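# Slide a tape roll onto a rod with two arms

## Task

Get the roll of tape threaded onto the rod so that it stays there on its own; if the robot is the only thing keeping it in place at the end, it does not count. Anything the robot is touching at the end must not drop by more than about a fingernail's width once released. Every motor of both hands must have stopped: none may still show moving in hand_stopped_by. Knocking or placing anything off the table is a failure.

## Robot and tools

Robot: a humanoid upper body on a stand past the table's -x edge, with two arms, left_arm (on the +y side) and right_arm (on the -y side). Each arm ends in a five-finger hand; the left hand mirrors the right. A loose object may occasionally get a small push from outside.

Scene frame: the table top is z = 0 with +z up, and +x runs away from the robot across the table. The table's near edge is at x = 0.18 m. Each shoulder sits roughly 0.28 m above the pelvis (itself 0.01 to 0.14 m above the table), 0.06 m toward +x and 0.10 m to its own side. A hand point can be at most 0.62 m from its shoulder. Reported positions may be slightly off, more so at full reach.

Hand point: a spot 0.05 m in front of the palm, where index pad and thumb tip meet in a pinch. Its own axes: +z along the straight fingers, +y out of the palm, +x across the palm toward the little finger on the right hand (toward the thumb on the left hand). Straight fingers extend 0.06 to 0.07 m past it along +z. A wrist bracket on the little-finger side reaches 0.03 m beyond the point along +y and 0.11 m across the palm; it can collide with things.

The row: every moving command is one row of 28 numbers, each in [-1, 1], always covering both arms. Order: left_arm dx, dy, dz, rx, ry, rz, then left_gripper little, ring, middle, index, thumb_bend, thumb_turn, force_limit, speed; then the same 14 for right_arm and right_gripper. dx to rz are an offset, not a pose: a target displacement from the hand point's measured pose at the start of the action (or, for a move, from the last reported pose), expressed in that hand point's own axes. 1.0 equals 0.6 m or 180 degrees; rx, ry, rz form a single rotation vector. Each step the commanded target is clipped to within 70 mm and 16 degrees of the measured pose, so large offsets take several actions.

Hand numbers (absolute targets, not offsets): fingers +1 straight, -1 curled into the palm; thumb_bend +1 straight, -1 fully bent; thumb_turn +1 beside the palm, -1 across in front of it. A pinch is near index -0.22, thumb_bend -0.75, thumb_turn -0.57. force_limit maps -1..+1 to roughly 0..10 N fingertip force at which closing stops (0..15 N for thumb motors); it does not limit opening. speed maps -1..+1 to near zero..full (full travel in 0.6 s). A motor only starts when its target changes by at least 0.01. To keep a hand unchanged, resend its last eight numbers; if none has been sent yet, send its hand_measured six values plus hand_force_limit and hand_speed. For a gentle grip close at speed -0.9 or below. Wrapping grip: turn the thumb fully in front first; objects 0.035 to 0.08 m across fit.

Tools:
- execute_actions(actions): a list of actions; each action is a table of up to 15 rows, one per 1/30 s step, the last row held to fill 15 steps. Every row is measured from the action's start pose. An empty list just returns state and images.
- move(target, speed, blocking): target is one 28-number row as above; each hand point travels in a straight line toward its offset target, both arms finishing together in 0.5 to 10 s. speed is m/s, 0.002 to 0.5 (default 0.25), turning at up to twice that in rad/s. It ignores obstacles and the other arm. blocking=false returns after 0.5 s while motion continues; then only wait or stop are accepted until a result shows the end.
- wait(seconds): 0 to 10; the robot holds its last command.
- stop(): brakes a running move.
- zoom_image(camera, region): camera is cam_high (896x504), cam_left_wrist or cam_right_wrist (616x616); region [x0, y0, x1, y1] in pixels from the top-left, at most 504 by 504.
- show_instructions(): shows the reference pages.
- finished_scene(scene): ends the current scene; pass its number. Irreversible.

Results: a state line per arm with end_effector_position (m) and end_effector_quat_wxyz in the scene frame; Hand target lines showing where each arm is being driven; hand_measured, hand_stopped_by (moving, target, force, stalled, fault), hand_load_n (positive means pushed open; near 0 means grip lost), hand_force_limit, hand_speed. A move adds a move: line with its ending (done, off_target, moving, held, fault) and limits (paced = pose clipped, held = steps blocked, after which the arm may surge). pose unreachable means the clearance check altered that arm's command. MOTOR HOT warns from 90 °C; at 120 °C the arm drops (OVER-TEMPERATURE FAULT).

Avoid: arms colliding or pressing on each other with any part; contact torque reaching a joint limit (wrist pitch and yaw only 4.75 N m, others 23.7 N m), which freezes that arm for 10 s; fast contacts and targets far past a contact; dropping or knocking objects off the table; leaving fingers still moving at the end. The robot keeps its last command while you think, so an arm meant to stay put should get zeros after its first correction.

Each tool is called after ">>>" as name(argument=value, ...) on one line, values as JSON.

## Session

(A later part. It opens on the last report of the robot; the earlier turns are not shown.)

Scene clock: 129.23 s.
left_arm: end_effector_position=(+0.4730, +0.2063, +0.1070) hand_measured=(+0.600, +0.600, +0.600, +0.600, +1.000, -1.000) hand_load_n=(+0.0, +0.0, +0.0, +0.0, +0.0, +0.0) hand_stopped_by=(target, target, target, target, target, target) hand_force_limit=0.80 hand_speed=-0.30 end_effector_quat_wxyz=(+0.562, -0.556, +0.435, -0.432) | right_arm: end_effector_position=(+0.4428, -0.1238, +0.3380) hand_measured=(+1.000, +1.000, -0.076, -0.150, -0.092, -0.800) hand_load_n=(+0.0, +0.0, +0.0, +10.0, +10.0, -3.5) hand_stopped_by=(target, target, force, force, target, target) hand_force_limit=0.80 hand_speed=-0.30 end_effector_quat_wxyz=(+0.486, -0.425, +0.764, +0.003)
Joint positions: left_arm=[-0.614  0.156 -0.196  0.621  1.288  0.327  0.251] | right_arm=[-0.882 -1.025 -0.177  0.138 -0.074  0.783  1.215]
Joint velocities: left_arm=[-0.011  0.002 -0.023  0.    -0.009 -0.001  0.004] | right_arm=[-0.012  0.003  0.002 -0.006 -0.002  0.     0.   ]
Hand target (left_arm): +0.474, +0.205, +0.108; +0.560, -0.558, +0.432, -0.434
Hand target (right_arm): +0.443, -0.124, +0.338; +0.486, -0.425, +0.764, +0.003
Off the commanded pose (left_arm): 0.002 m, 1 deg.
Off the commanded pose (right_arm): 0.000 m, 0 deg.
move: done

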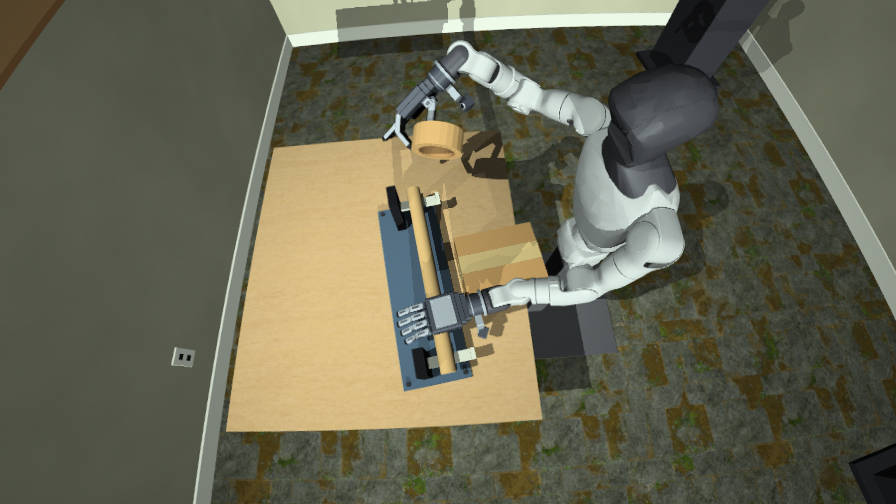

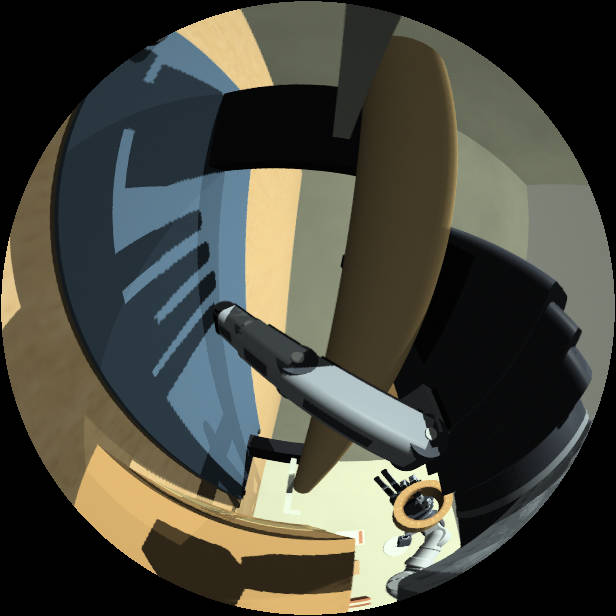

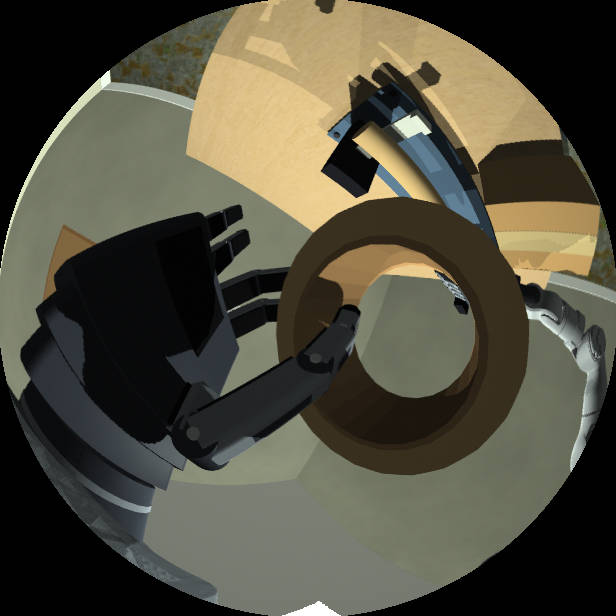

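>>> move(target=[0,0,0,0,0,0,-1,-1,-1,-1,1,-1,0.8,-0.3,0.11,-0.1,-0.07,0,0,0,1,1,-0.6,-0.6,-0.1,-0.8,0.8,-0.3])

>>> move(target=[0,0,0,0,0,0,-1,-1,-1,-1,0.3,-1,0.8,-0.3,0,0,0,0,0,0,1,1,-0.6,-0.6,-0.1,-0.8,0.8,-0.3])

>>> move(target=[0,-0.15,-0.02,0,0,-0.02,-1,-1,-1,-1,0.3,-1,0.8,-0.3,0,0,0,0,0,0,1,1,-0.6,-0.6,-0.1,-0.8,0.8,-0.3], speed=0.06)

>>> move(target=[-0.2,-0.02,-0.2,-0.02,-0.062,-0.07,-1,-1,-1,-1,0.3,-1,0.8,-0.3,0,0,0,0,0,0,1,1,-0.6,-0.6,-0.1,-0.8,0.8,-0.3], speed=0.1)

Scene clock: 140.80 s.
left_arm: end_effector_position=(+0.4729, +0.2034, +0.1062) hand_measured=(-0.932, -0.896, -0.904, -0.922, +1.000, -1.000) hand_load_n=(+9.5, +5.0, +7.5, +12.0, +0.5, +3.0) hand_stopped_by=(force, force, force, force, target, target) hand_force_limit=0.80 hand_speed=-0.30 end_effector_quat_wxyz=(+0.556, -0.560, +0.432, -0.436) | right_arm: end_effector_position=(+0.4377, -0.2209, +0.3376) hand_measured=(+1.000, +1.000, -0.076, -0.150, -0.092, -0.800) hand_load_n=(+0.0, +0.0, +0.0, +10.0, +10.0, -3.5) hand_stopped_by=(target, target, force, force, target, target) hand_force_limit=0.80 hand_speed=-0.30 end_effector_quat_wxyz=(+0.489, -0.425, +0.761, -0.000)
Joint positions: left_arm=[-0.613  0.152 -0.194  0.619  1.277  0.321  0.249] | right_arm=[-0.986 -1.201 -0.228  0.874 -0.066  0.133  1.367]
Joint velocities: left_arm=[-0.012  0.011 -0.009  0.006  0.006  0.     0.   ] | right_arm=[0.003 0.003 0.    0.008 0.009 0.    0.   ]
Hand target (left_arm): +0.473, +0.206, +0.107; +0.562, -0.556, +0.435, -0.432
Hand target (right_arm): +0.437, -0.222, +0.337; +0.488, -0.427, +0.762, -0.002
Off the commanded pose (left_arm): 0.003 m, 1 deg.
Off the commanded pose (right_arm): 0.003 m, 1 deg.
move: done

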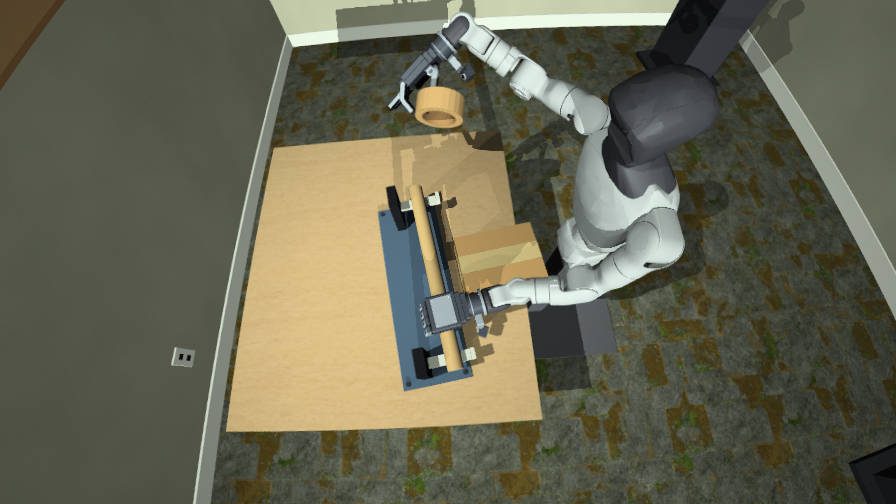

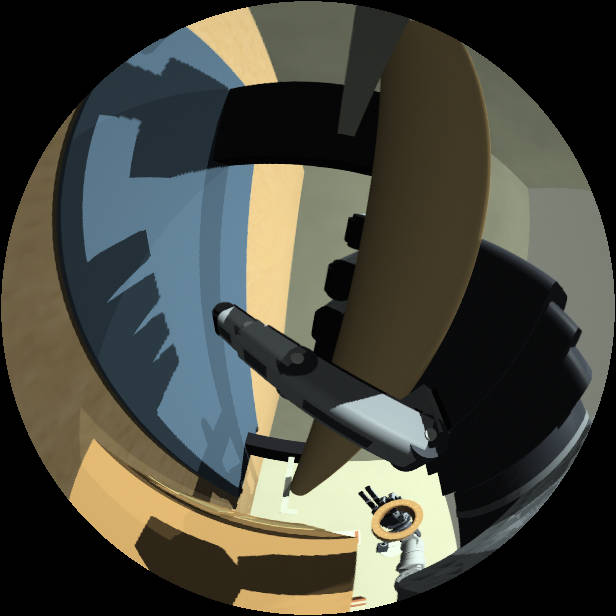

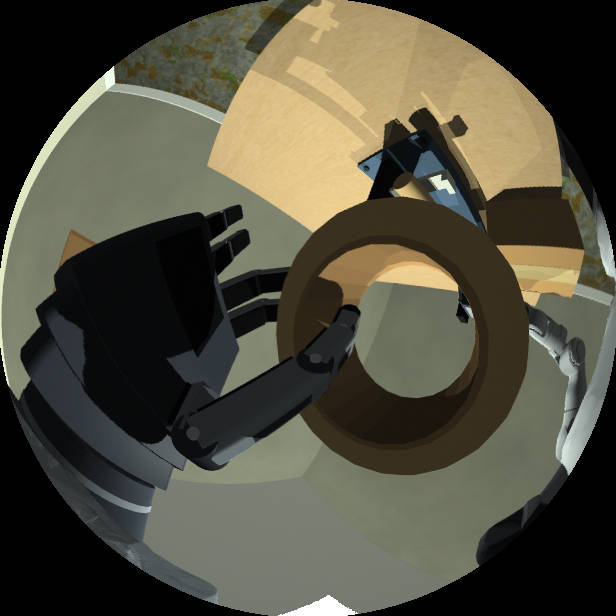

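Scene clock: 141.43 s.
left_arm: end_effector_position=(+0.4723, +0.2032, +0.1051) hand_measured=(-0.932, -0.896, -0.904, -0.922, +0.782, -1.000) hand_load_n=(+9.0, +4.5, +7.0, +12.0, +14.0, +5.0) hand_stopped_by=(force, force, force, force, force, target) hand_force_limit=0.80 hand_speed=-0.30 end_effector_quat_wxyz=(+0.554, -0.562, +0.432, -0.436) | right_arm: end_effector_position=(+0.4377, -0.2209, +0.3376) hand_measured=(+1.000, +1.000, -0.076, -0.150, -0.092, -0.800) hand_load_n=(+0.0, +0.0, +0.0, +10.0, +10.0, -3.5) hand_stopped_by=(target, target, force, force, target, target) hand_force_limit=0.80 hand_speed=-0.30 end_effector_quat_wxyz=(+0.489, -0.425, +0.761, -0.000)
Joint positions: left_arm=[-0.611  0.152 -0.194  0.619  1.273  0.321  0.249] | right_arm=[-0.986 -1.201 -0.228  0.874 -0.066  0.133  1.367]
Joint velocities: left_arm=[-0.008 -0.005 -0.011  0.009 -0.002  0.     0.   ] | right_arm=[ 0.     0.005  0.011  0.017 -0.009  0.     0.   ]
Hand target (left_arm): +0.473, +0.203, +0.106; +0.556, -0.560, +0.432, -0.436
Hand target (right_arm): +0.438, -0.221, +0.338; +0.489, -0.425, +0.761, -0.000
Off the commanded pose (left_arm): 0.001 m, 0 deg.
Off the commanded pose (right_arm): 0.000 m, 0 deg.
move: done

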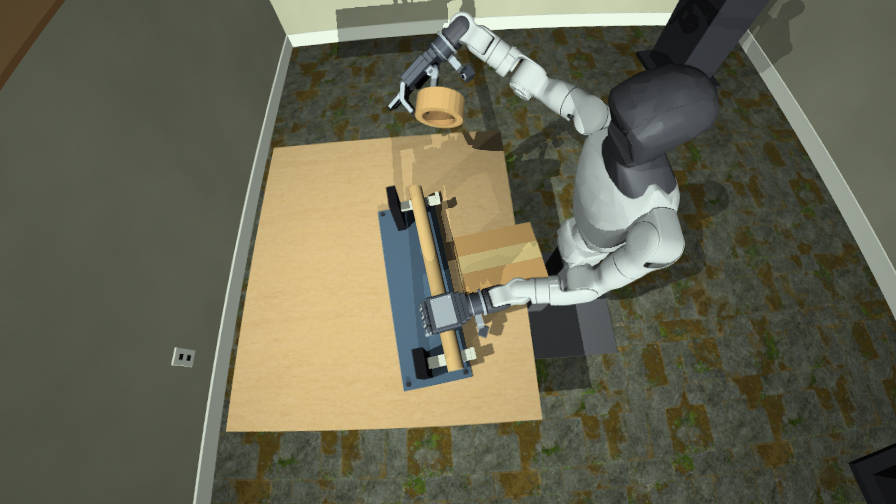

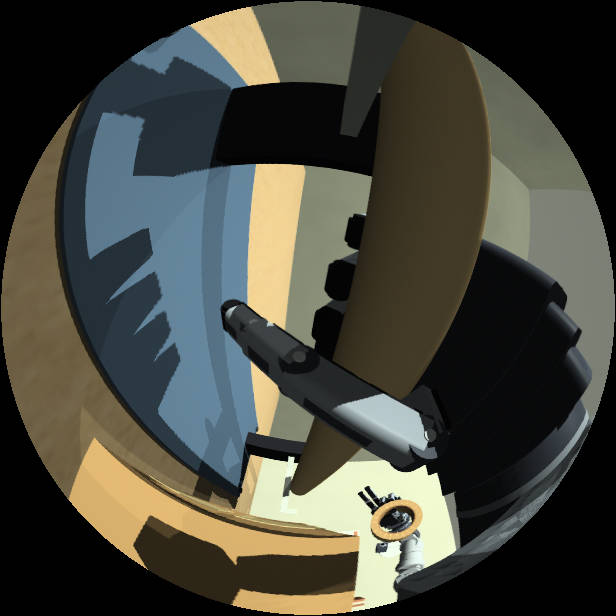

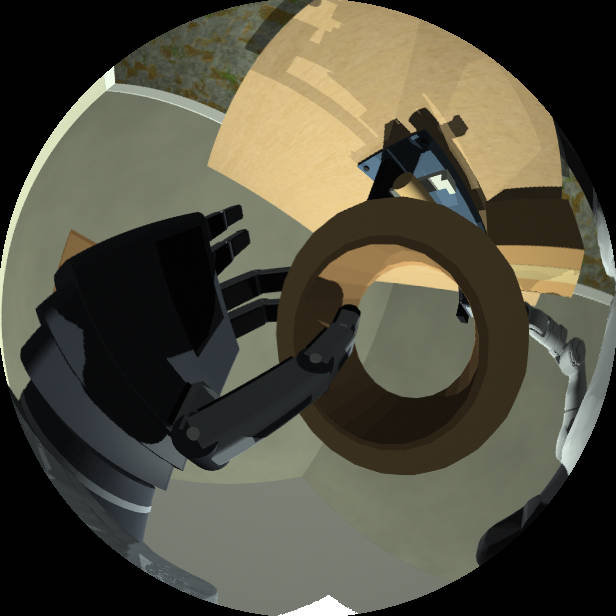

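Scene clock: 143.30 s.
left_arm: end_effector_position=(+0.4641, +0.1979, +0.1962) hand_measured=(-0.932, -0.896, -0.904, -0.922, +0.782, -1.000) hand_load_n=(+8.0, +4.0, +7.0, +13.0, +13.0, +5.5) hand_stopped_by=(force, force, force, force, force, target) hand_force_limit=0.80 hand_speed=-0.30 end_effector_quat_wxyz=(-0.534, +0.577, -0.413, +0.460) | right_arm: end_effector_position=(+0.4377, -0.2209, +0.3376) hand_measured=(+1.000, +1.000, -0.076, -0.150, -0.092, -0.800) hand_load_n=(+0.0, +0.0, +0.0, +10.0, +10.0, -3.5) hand_stopped_by=(target, target, force, force, target, target) hand_force_limit=0.80 hand_speed=-0.30 end_effector_quat_wxyz=(+0.489, -0.425, +0.761, -0.000)
Joint positions: left_arm=[-0.55   0.224 -0.197  0.037  1.328  0.427 -0.254] | right_arm=[-0.986 -1.201 -0.228  0.874 -0.066  0.133  1.367]
Joint velocities: left_arm=[-0.006  0.002  0.002  0.    -0.008  0.003  0.   ] | right_arm=[ 0.    -0.015  0.    -0.003 -0.003  0.     0.   ]
Hand target (left_arm): +0.464, +0.200, +0.196; +0.536, -0.577, +0.413, -0.458
Hand target (right_arm): +0.438, -0.221, +0.338; +0.489, -0.425, +0.761, -0.000
Off the commanded pose (left_arm): 0.005 m, 1 deg.
Off the commanded pose (right_arm): 0.000 m, 0 deg.
move: off_target (left_arm)

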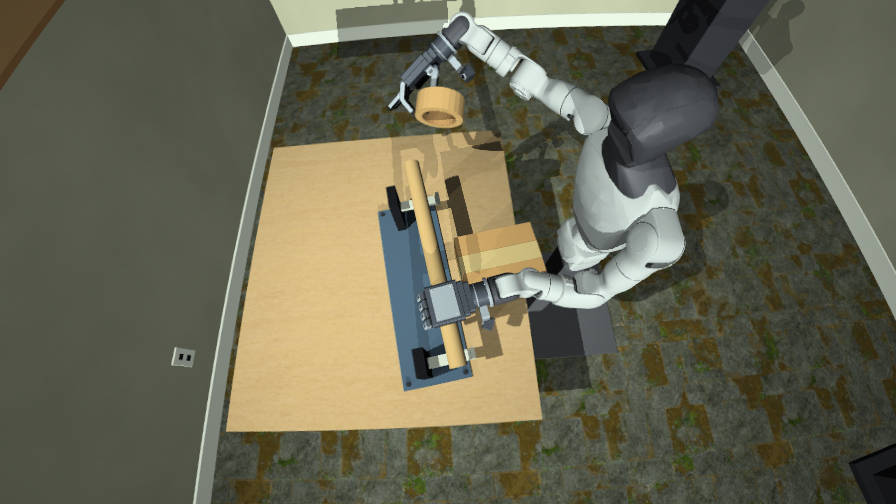

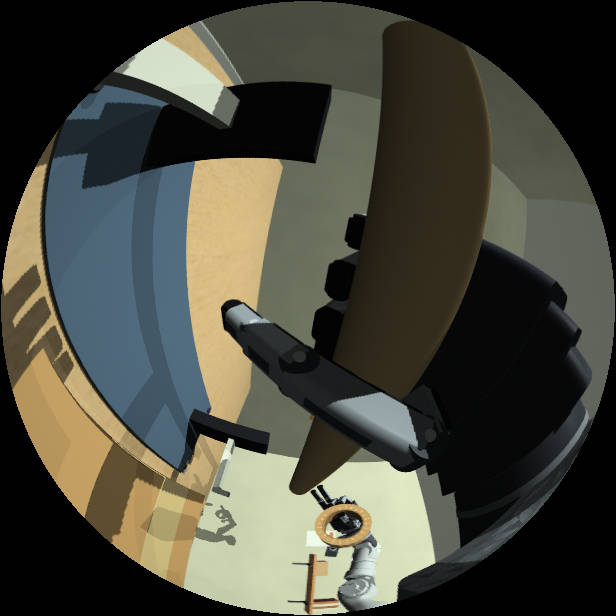

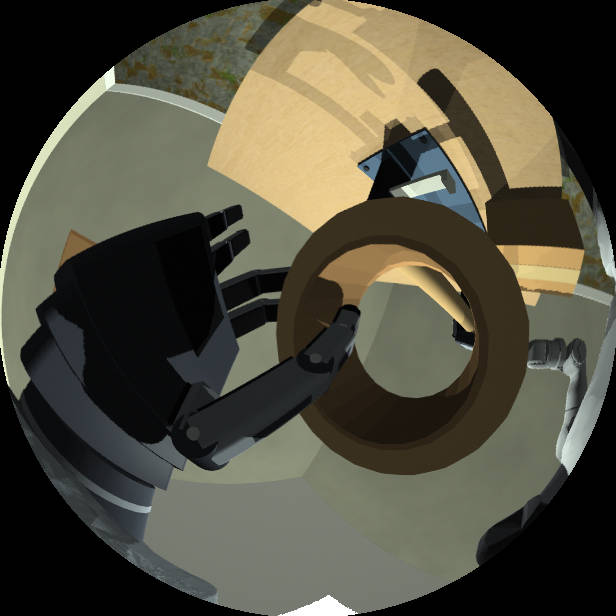

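Scene clock: 145.33 s.
left_arm: end_effector_position=(+0.3217, +0.2921, +0.2062) hand_measured=(-0.932, -0.896, -0.904, -0.922, +0.782, -1.000) hand_load_n=(+8.0, +4.0, +7.0, +13.0, +13.0, +5.5) hand_stopped_by=(force, force, force, force, force, target) hand_force_limit=0.80 hand_speed=-0.30 end_effector_quat_wxyz=(-0.508, +0.670, -0.315, +0.440) | right_arm: end_effector_position=(+0.4377, -0.2209, +0.3376) hand_measured=(+1.000, +1.000, -0.076, -0.150, -0.092, -0.800) hand_load_n=(+0.0, +0.0, +0.0, +10.0, +10.0, -3.5) hand_stopped_by=(target, target, force, force, target, target) hand_force_limit=0.80 hand_speed=-0.30 end_effector_quat_wxyz=(+0.489, -0.425, +0.761, -0.000)
Joint positions: left_arm=[ 0.087  0.378  0.176 -0.672  1.033  0.438 -0.434] | right_arm=[-0.986 -1.201 -0.228  0.874 -0.066  0.133  1.367]
Joint velocities: left_arm=[ 0.    -0.002 -0.002 -0.003 -0.005 -0.008  0.   ] | right_arm=[-0.002 -0.002  0.006  0.002 -0.003  0.     0.   ]
Hand target (left_arm): +0.322, +0.291, +0.207; -0.508, +0.669, -0.316, +0.442
Hand target (right_arm): +0.438, -0.221, +0.338; +0.489, -0.425, +0.761, -0.000
Off the commanded pose (left_arm): 0.010 m, 2 deg.
Off the commanded pose (right_arm): 0.000 m, 0 deg.
move: off_target (left_arm)

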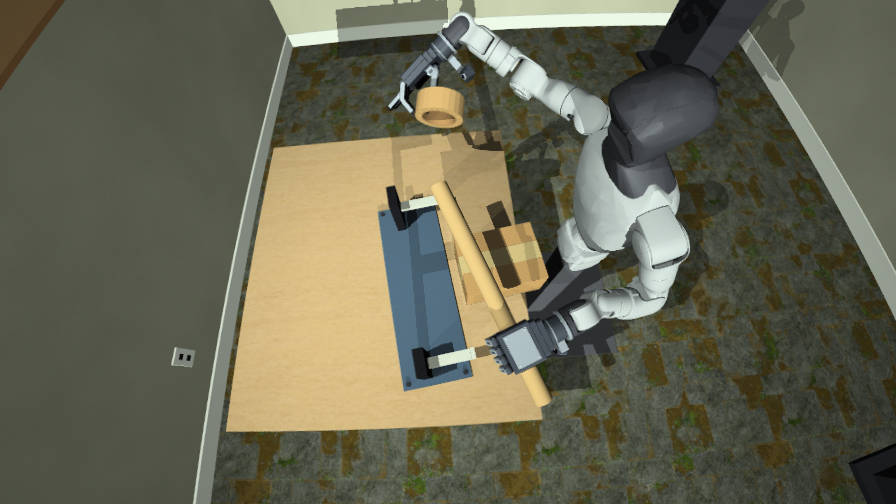

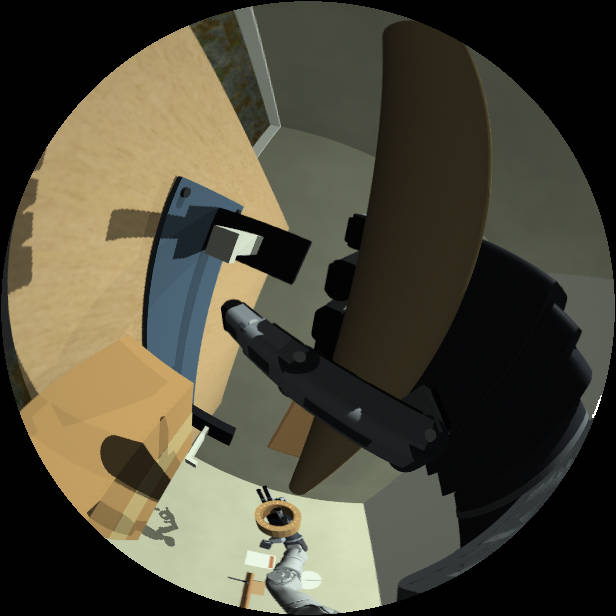

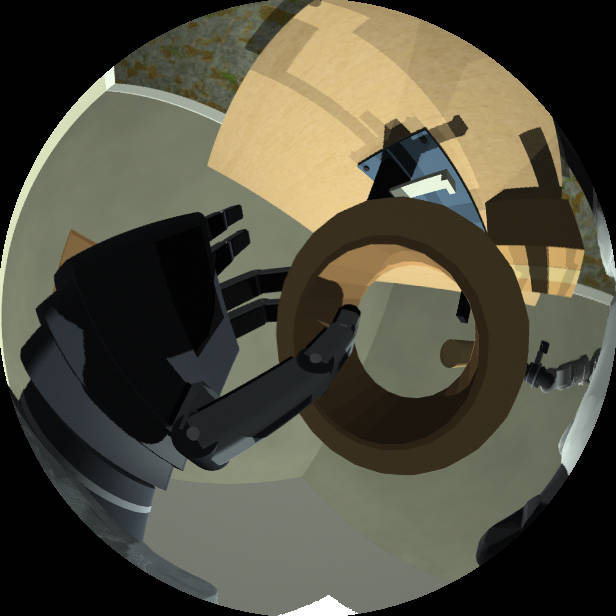

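>>> move(target=[0,0,0,0,0,0,-1,-1,-1,-1,0.3,-1,0.8,-0.3,-0.17,0.135,0.12,0,0,0,1,1,-0.6,-0.6,-0.1,-0.8,0.8,-0.3], speed=0.1)

>>> zoom_image(camera="cam_high", region=[340,80,560,260])

Scene clock: 166.20 s.
left_arm: end_effector_position=(+0.3217, +0.2921, +0.2062) hand_measured=(-0.932, -0.896, -0.904, -0.922, +0.782, -1.000) hand_load_n=(+8.0, +4.0, +7.0, +13.0, +13.0, +5.5) hand_stopped_by=(force, force, force, force, force, target) hand_force_limit=0.80 hand_speed=-0.30 end_effector_quat_wxyz=(-0.508, +0.670, -0.315, +0.440) | right_arm: end_effector_position=(+0.4588, -0.0719, +0.3401) hand_measured=(+1.000, +1.000, -0.076, -0.150, -0.092, -0.800) hand_load_n=(+0.0, +0.0, +0.0, +10.0, +10.0, -3.5) hand_stopped_by=(target, target, force, force, target, target) hand_force_limit=0.80 hand_speed=-0.30 end_effector_quat_wxyz=(+0.487, -0.427, +0.762, +0.011)
Joint positions: left_arm=[ 0.087  0.378  0.176 -0.672  1.033  0.438 -0.434] | right_arm=[-1.045 -0.901 -0.02   0.107 -0.124  0.934  1.133]
Joint velocities: left_arm=[ 0.005  0.     0.     0.011 -0.006  0.     0.   ] | right_arm=[-0.015  0.002  0.002  0.011 -0.002  0.001 -0.005]
Hand target (left_arm): +0.322, +0.292, +0.206; -0.508, +0.670, -0.315, +0.440
Hand target (right_arm): +0.460, -0.073, +0.340; +0.486, -0.425, +0.763, +0.007
Off the commanded pose (left_arm): 0.000 m, 0 deg.
Off the commanded pose (right_arm): 0.004 m, 1 deg.
move: off_target (right_arm)

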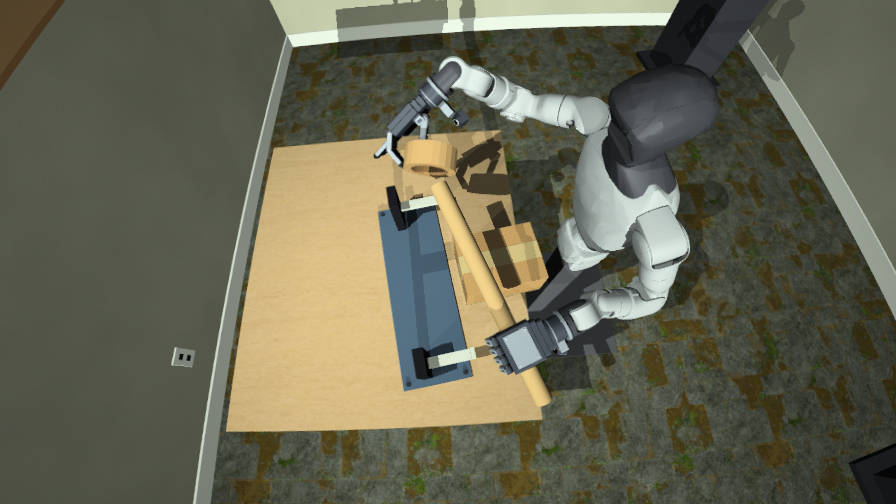

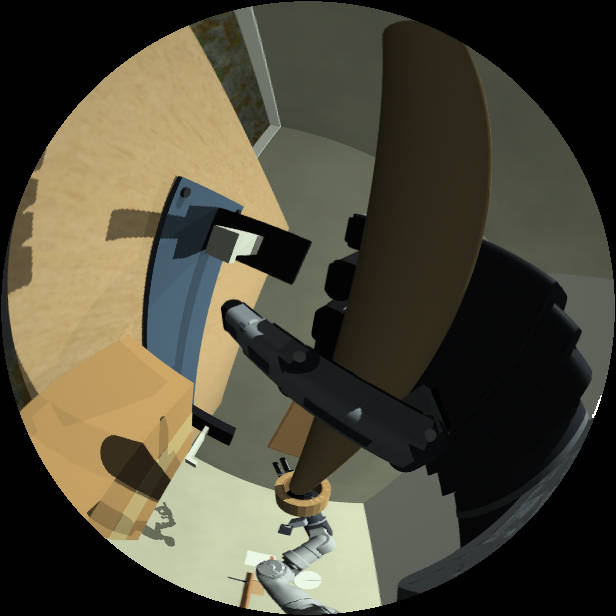

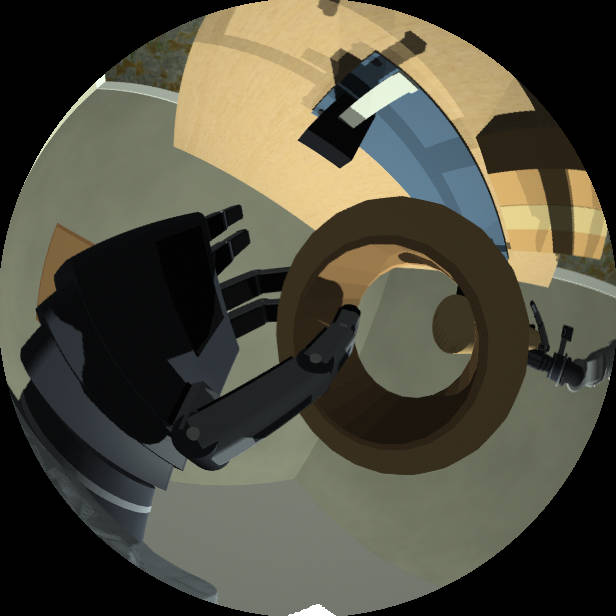

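Region (340, 80, 560, 260) of cam_high's 896x504 image, scaled by 2.291, with more detail than that image has; it fills the top 412 rows of this view, and the rest is white.

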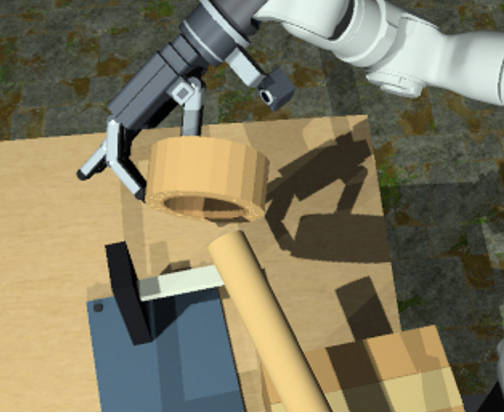

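>>> move(target=[0,0,0,0,0,0,-1,-1,-1,-1,0.3,-1,0.8,-0.3,-0.047,0.055,0.004,0,0,0,1,1,-0.6,-0.6,-0.1,-0.8,0.8,-0.3], speed=0.03)

>>> zoom_image(camera="cam_high", region=[340,80,560,260])

Scene clock: 173.33 s.
left_arm: end_effector_position=(+0.3215, +0.2928, +0.2060) hand_measured=(-0.932, -0.896, -0.904, -0.922, +0.782, -1.000) hand_load_n=(+8.0, +4.0, +7.0, +13.0, +13.0, +5.5) hand_stopped_by=(force, force, force, force, force, target) hand_force_limit=0.80 hand_speed=-0.30 end_effector_quat_wxyz=(-0.509, +0.671, -0.314, +0.439) | right_arm: end_effector_position=(+0.4446, -0.0316, +0.3443) hand_measured=(+1.000, +1.000, -0.076, -0.150, -0.092, -0.800) hand_load_n=(+0.0, +0.0, +0.0, +10.0, +10.0, -5.0) hand_stopped_by=(target, target, force, force, target, target) hand_force_limit=0.80 hand_speed=-0.30 end_effector_quat_wxyz=(+0.483, -0.428, +0.764, +0.013)
Joint positions: left_arm=[ 0.087  0.378  0.176 -0.672  1.033  0.442 -0.434] | right_arm=[-1.097 -0.842  0.071 -0.094 -0.133  1.19   1.084]
Joint velocities: left_arm=[ 0.008 -0.002  0.     0.003  0.012  0.     0.   ] | right_arm=[ 0.003 -0.011  0.005  0.002 -0.006  0.002 -0.004]
Hand target (left_arm): +0.322, +0.292, +0.206; -0.508, +0.670, -0.315, +0.440
Hand target (right_arm): +0.445, -0.031, +0.345; +0.485, -0.428, +0.763, +0.012
Off the commanded pose (left_arm): 0.001 m, 0 deg.
Off the commanded pose (right_arm): 0.003 m, 1 deg.
move: done

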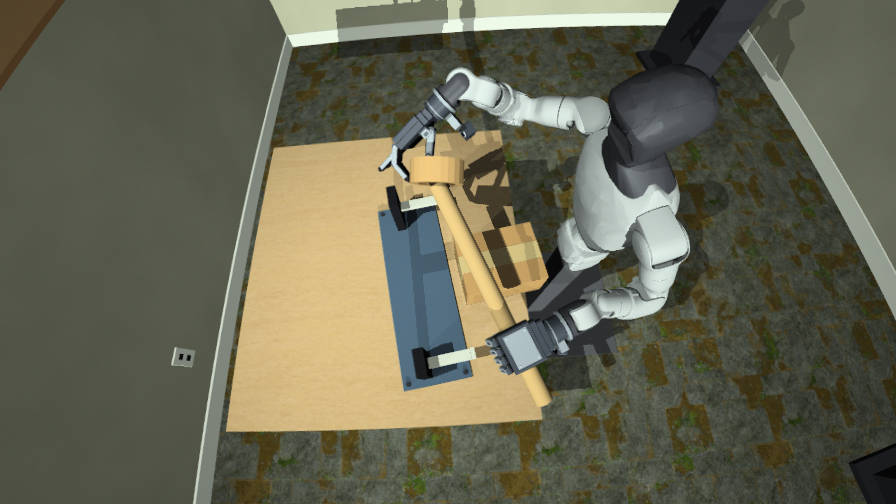

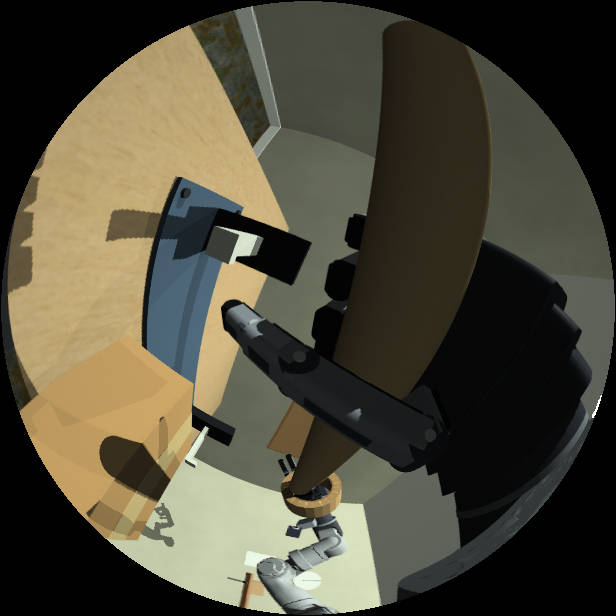

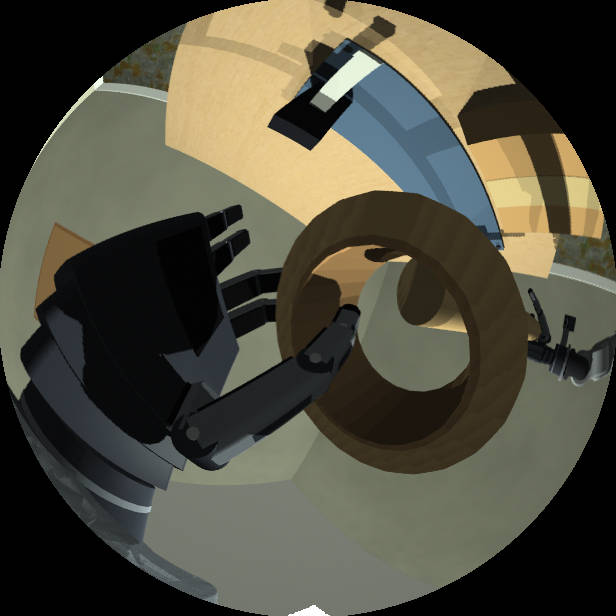

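Region (340, 80, 560, 260) of cam_high's 896x504 image, scaled by 2.291, with more detail than that image has; it fills the top 412 rows of this view, and the rest is white.

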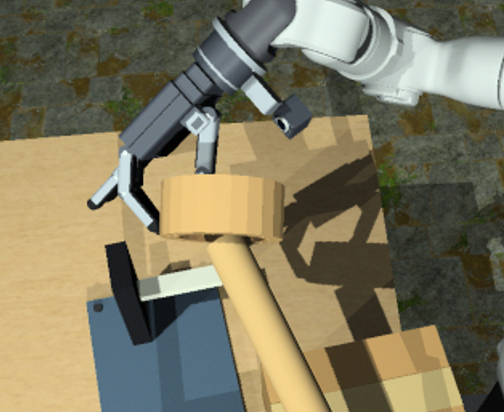

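>>> move(target=[0,0,0,0,0,0,-1,-1,-1,-1,0.3,-1,0.8,-0.3,-0.01,0.036,0.031,0,0,0,1,1,-0.6,-0.6,-0.1,-0.8,0.8,-0.3], speed=0.02)

>>> move(target=[0,0,0,0,0,0,-1,-1,-1,-1,0.3,-1,0.8,-0.3,-0.025,0.035,0.01,0,0,0,1,1,1,1,0.6,-0.8,1,-0.7], speed=0.02)

>>> zoom_image(camera="cam_high", region=[340,80,560,260])

Scene clock: 180.47 s.
left_arm: end_effector_position=(+0.3212, +0.2936, +0.2058) hand_measured=(-0.932, -0.896, -0.904, -0.922, +0.782, -1.000) hand_load_n=(+8.0, +4.0, +7.5, +13.5, +12.5, +5.5) hand_stopped_by=(force, force, force, force, force, target) hand_force_limit=0.80 hand_speed=-0.30 end_effector_quat_wxyz=(-0.509, +0.672, -0.312, +0.438) | right_arm: end_effector_position=(+0.4453, -0.0066, +0.3291) hand_measured=(+1.000, +1.000, -0.076, -0.150, -0.092, -0.800) hand_load_n=(+0.0, +0.0, +0.0, +10.0, +9.5, -4.5) hand_stopped_by=(target, target, force, force, target, target) hand_force_limit=0.80 hand_speed=-0.30 end_effector_quat_wxyz=(+0.481, -0.427, +0.766, +0.018)
Joint positions: left_arm=[ 0.087  0.378  0.176 -0.672  1.033  0.446 -0.434] | right_arm=[-1.097 -0.75   0.12  -0.129 -0.136  1.244  0.992]
Joint velocities: left_arm=[ 0.    -0.002  0.008  0.012 -0.02   0.001  0.   ] | right_arm=[ 0.009  0.011  0.     0.002 -0.018  0.002 -0.001]
Hand target (left_arm): +0.321, +0.293, +0.206; -0.509, +0.671, -0.314, +0.439
Hand target (right_arm): +0.446, -0.006, +0.330; +0.483, -0.426, +0.765, +0.015
Off the commanded pose (left_arm): 0.001 m, 0 deg.
Off the commanded pose (right_arm): 0.002 m, 1 deg.
move: done

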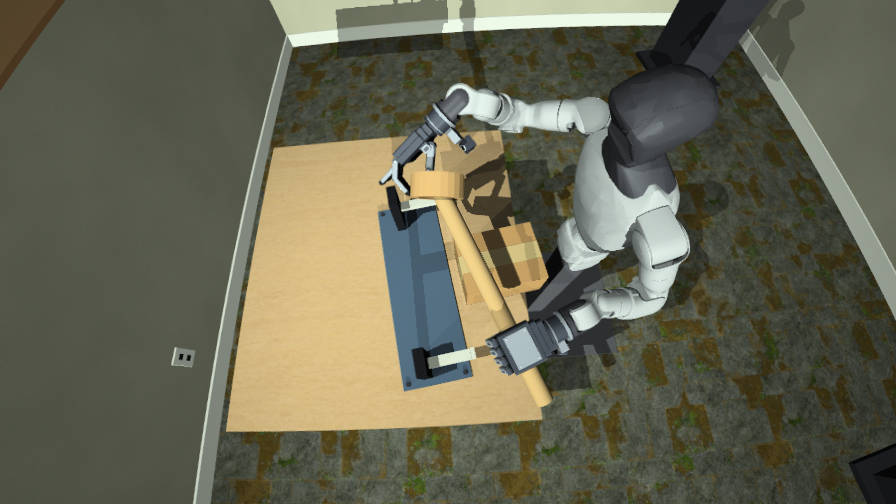

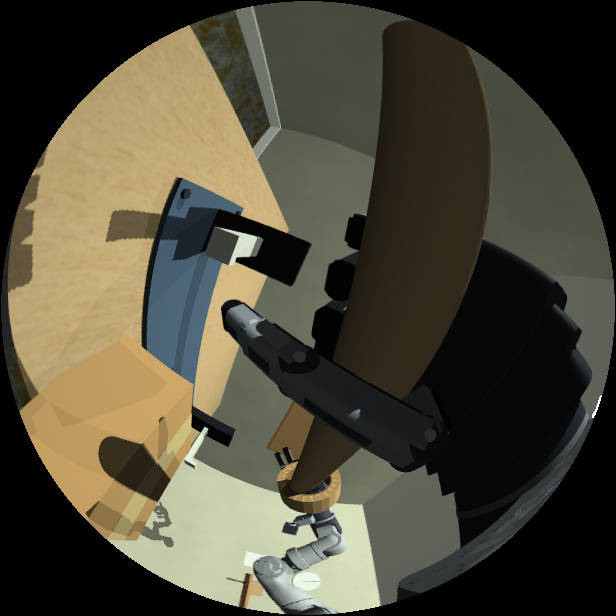

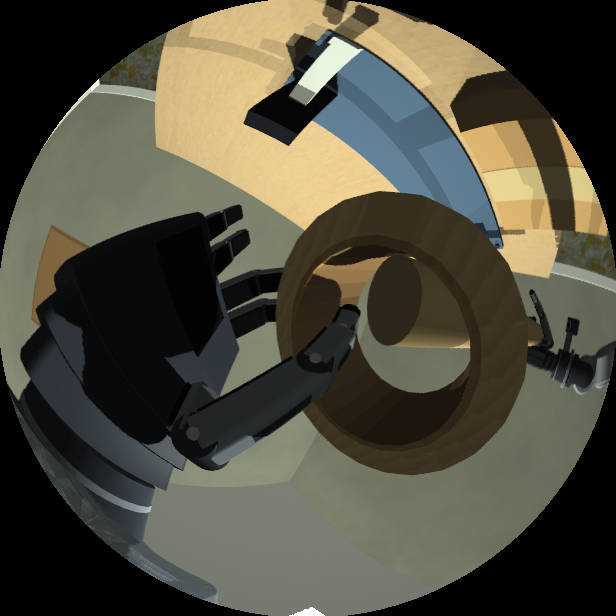

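Scene clock: 183.03 s.
left_arm: end_effector_position=(+0.3184, +0.2947, +0.1985) hand_measured=(-0.932, -0.896, -0.904, -0.922, +0.782, -1.000) hand_load_n=(+6.5, +3.5, +8.0, +15.0, +11.0, +7.0) hand_stopped_by=(force, force, force, force, force, target) hand_force_limit=0.80 hand_speed=-0.30 end_effector_quat_wxyz=(-0.505, +0.678, -0.317, +0.429) | right_arm: end_effector_position=(+0.4391, +0.0191, +0.3278) hand_measured=(+1.000, +1.000, +1.000, +1.000, +0.600, -0.800) hand_load_n=(+0.0, +0.0, +0.0, +0.0, +0.0, +0.0) hand_stopped_by=(target, target, target, target, target, target) hand_force_limit=1.00 hand_speed=-0.70 end_effector_quat_wxyz=(+0.479, -0.427, +0.766, +0.020)
Joint positions: left_arm=[ 0.097  0.375  0.176 -0.663  1.04   0.442 -0.442] | right_arm=[-1.141 -0.683  0.18  -0.184 -0.139  1.355  0.932]
Joint velocities: left_arm=[-0.008  0.008  0.011  0.006  0.006  0.     0.   ] | right_arm=[ 0.002 -0.005 -0.003  0.    -0.003  0.     0.   ]
Hand target (left_arm): +0.321, +0.294, +0.206; -0.509, +0.672, -0.312, +0.438
Hand target (right_arm): +0.439, +0.020, +0.328; +0.480, -0.427, +0.766, +0.018
Off the commanded pose (left_arm): 0.008 m, 1 deg.
Off the commanded pose (right_arm): 0.002 m, 0 deg.
move: off_target (left_arm)

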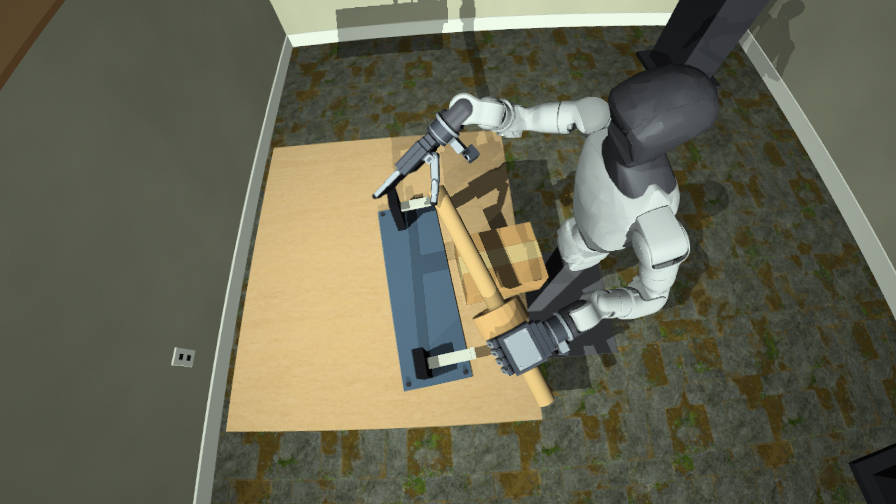

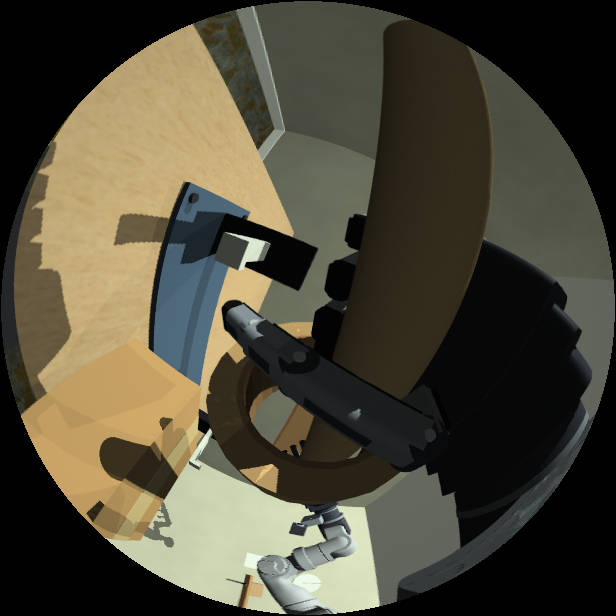

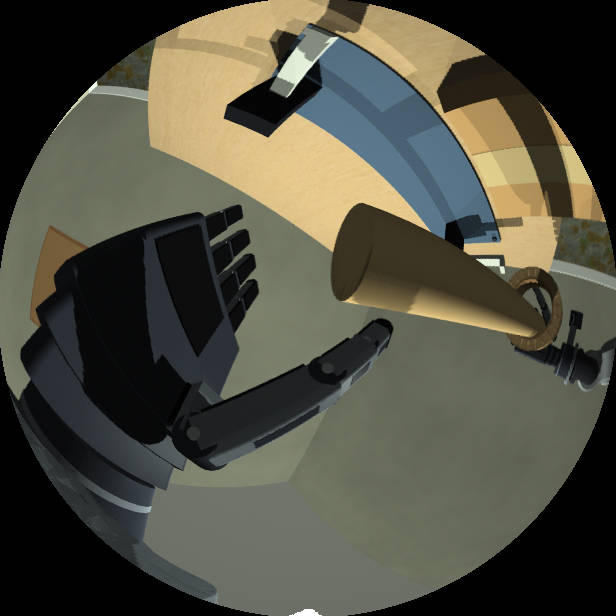

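Region (340, 80, 560, 260) of cam_high's 896x504 image, scaled by 2.291, with more detail than that image has; it fills the top 412 rows of this view, and the rest is white.

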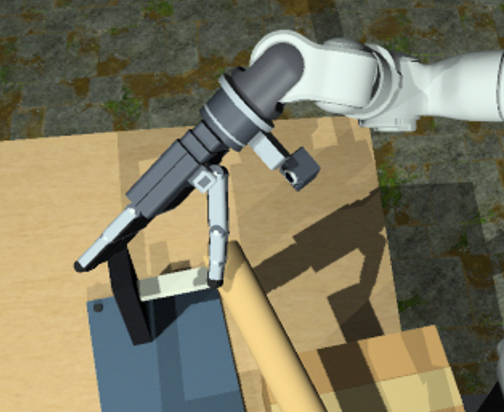

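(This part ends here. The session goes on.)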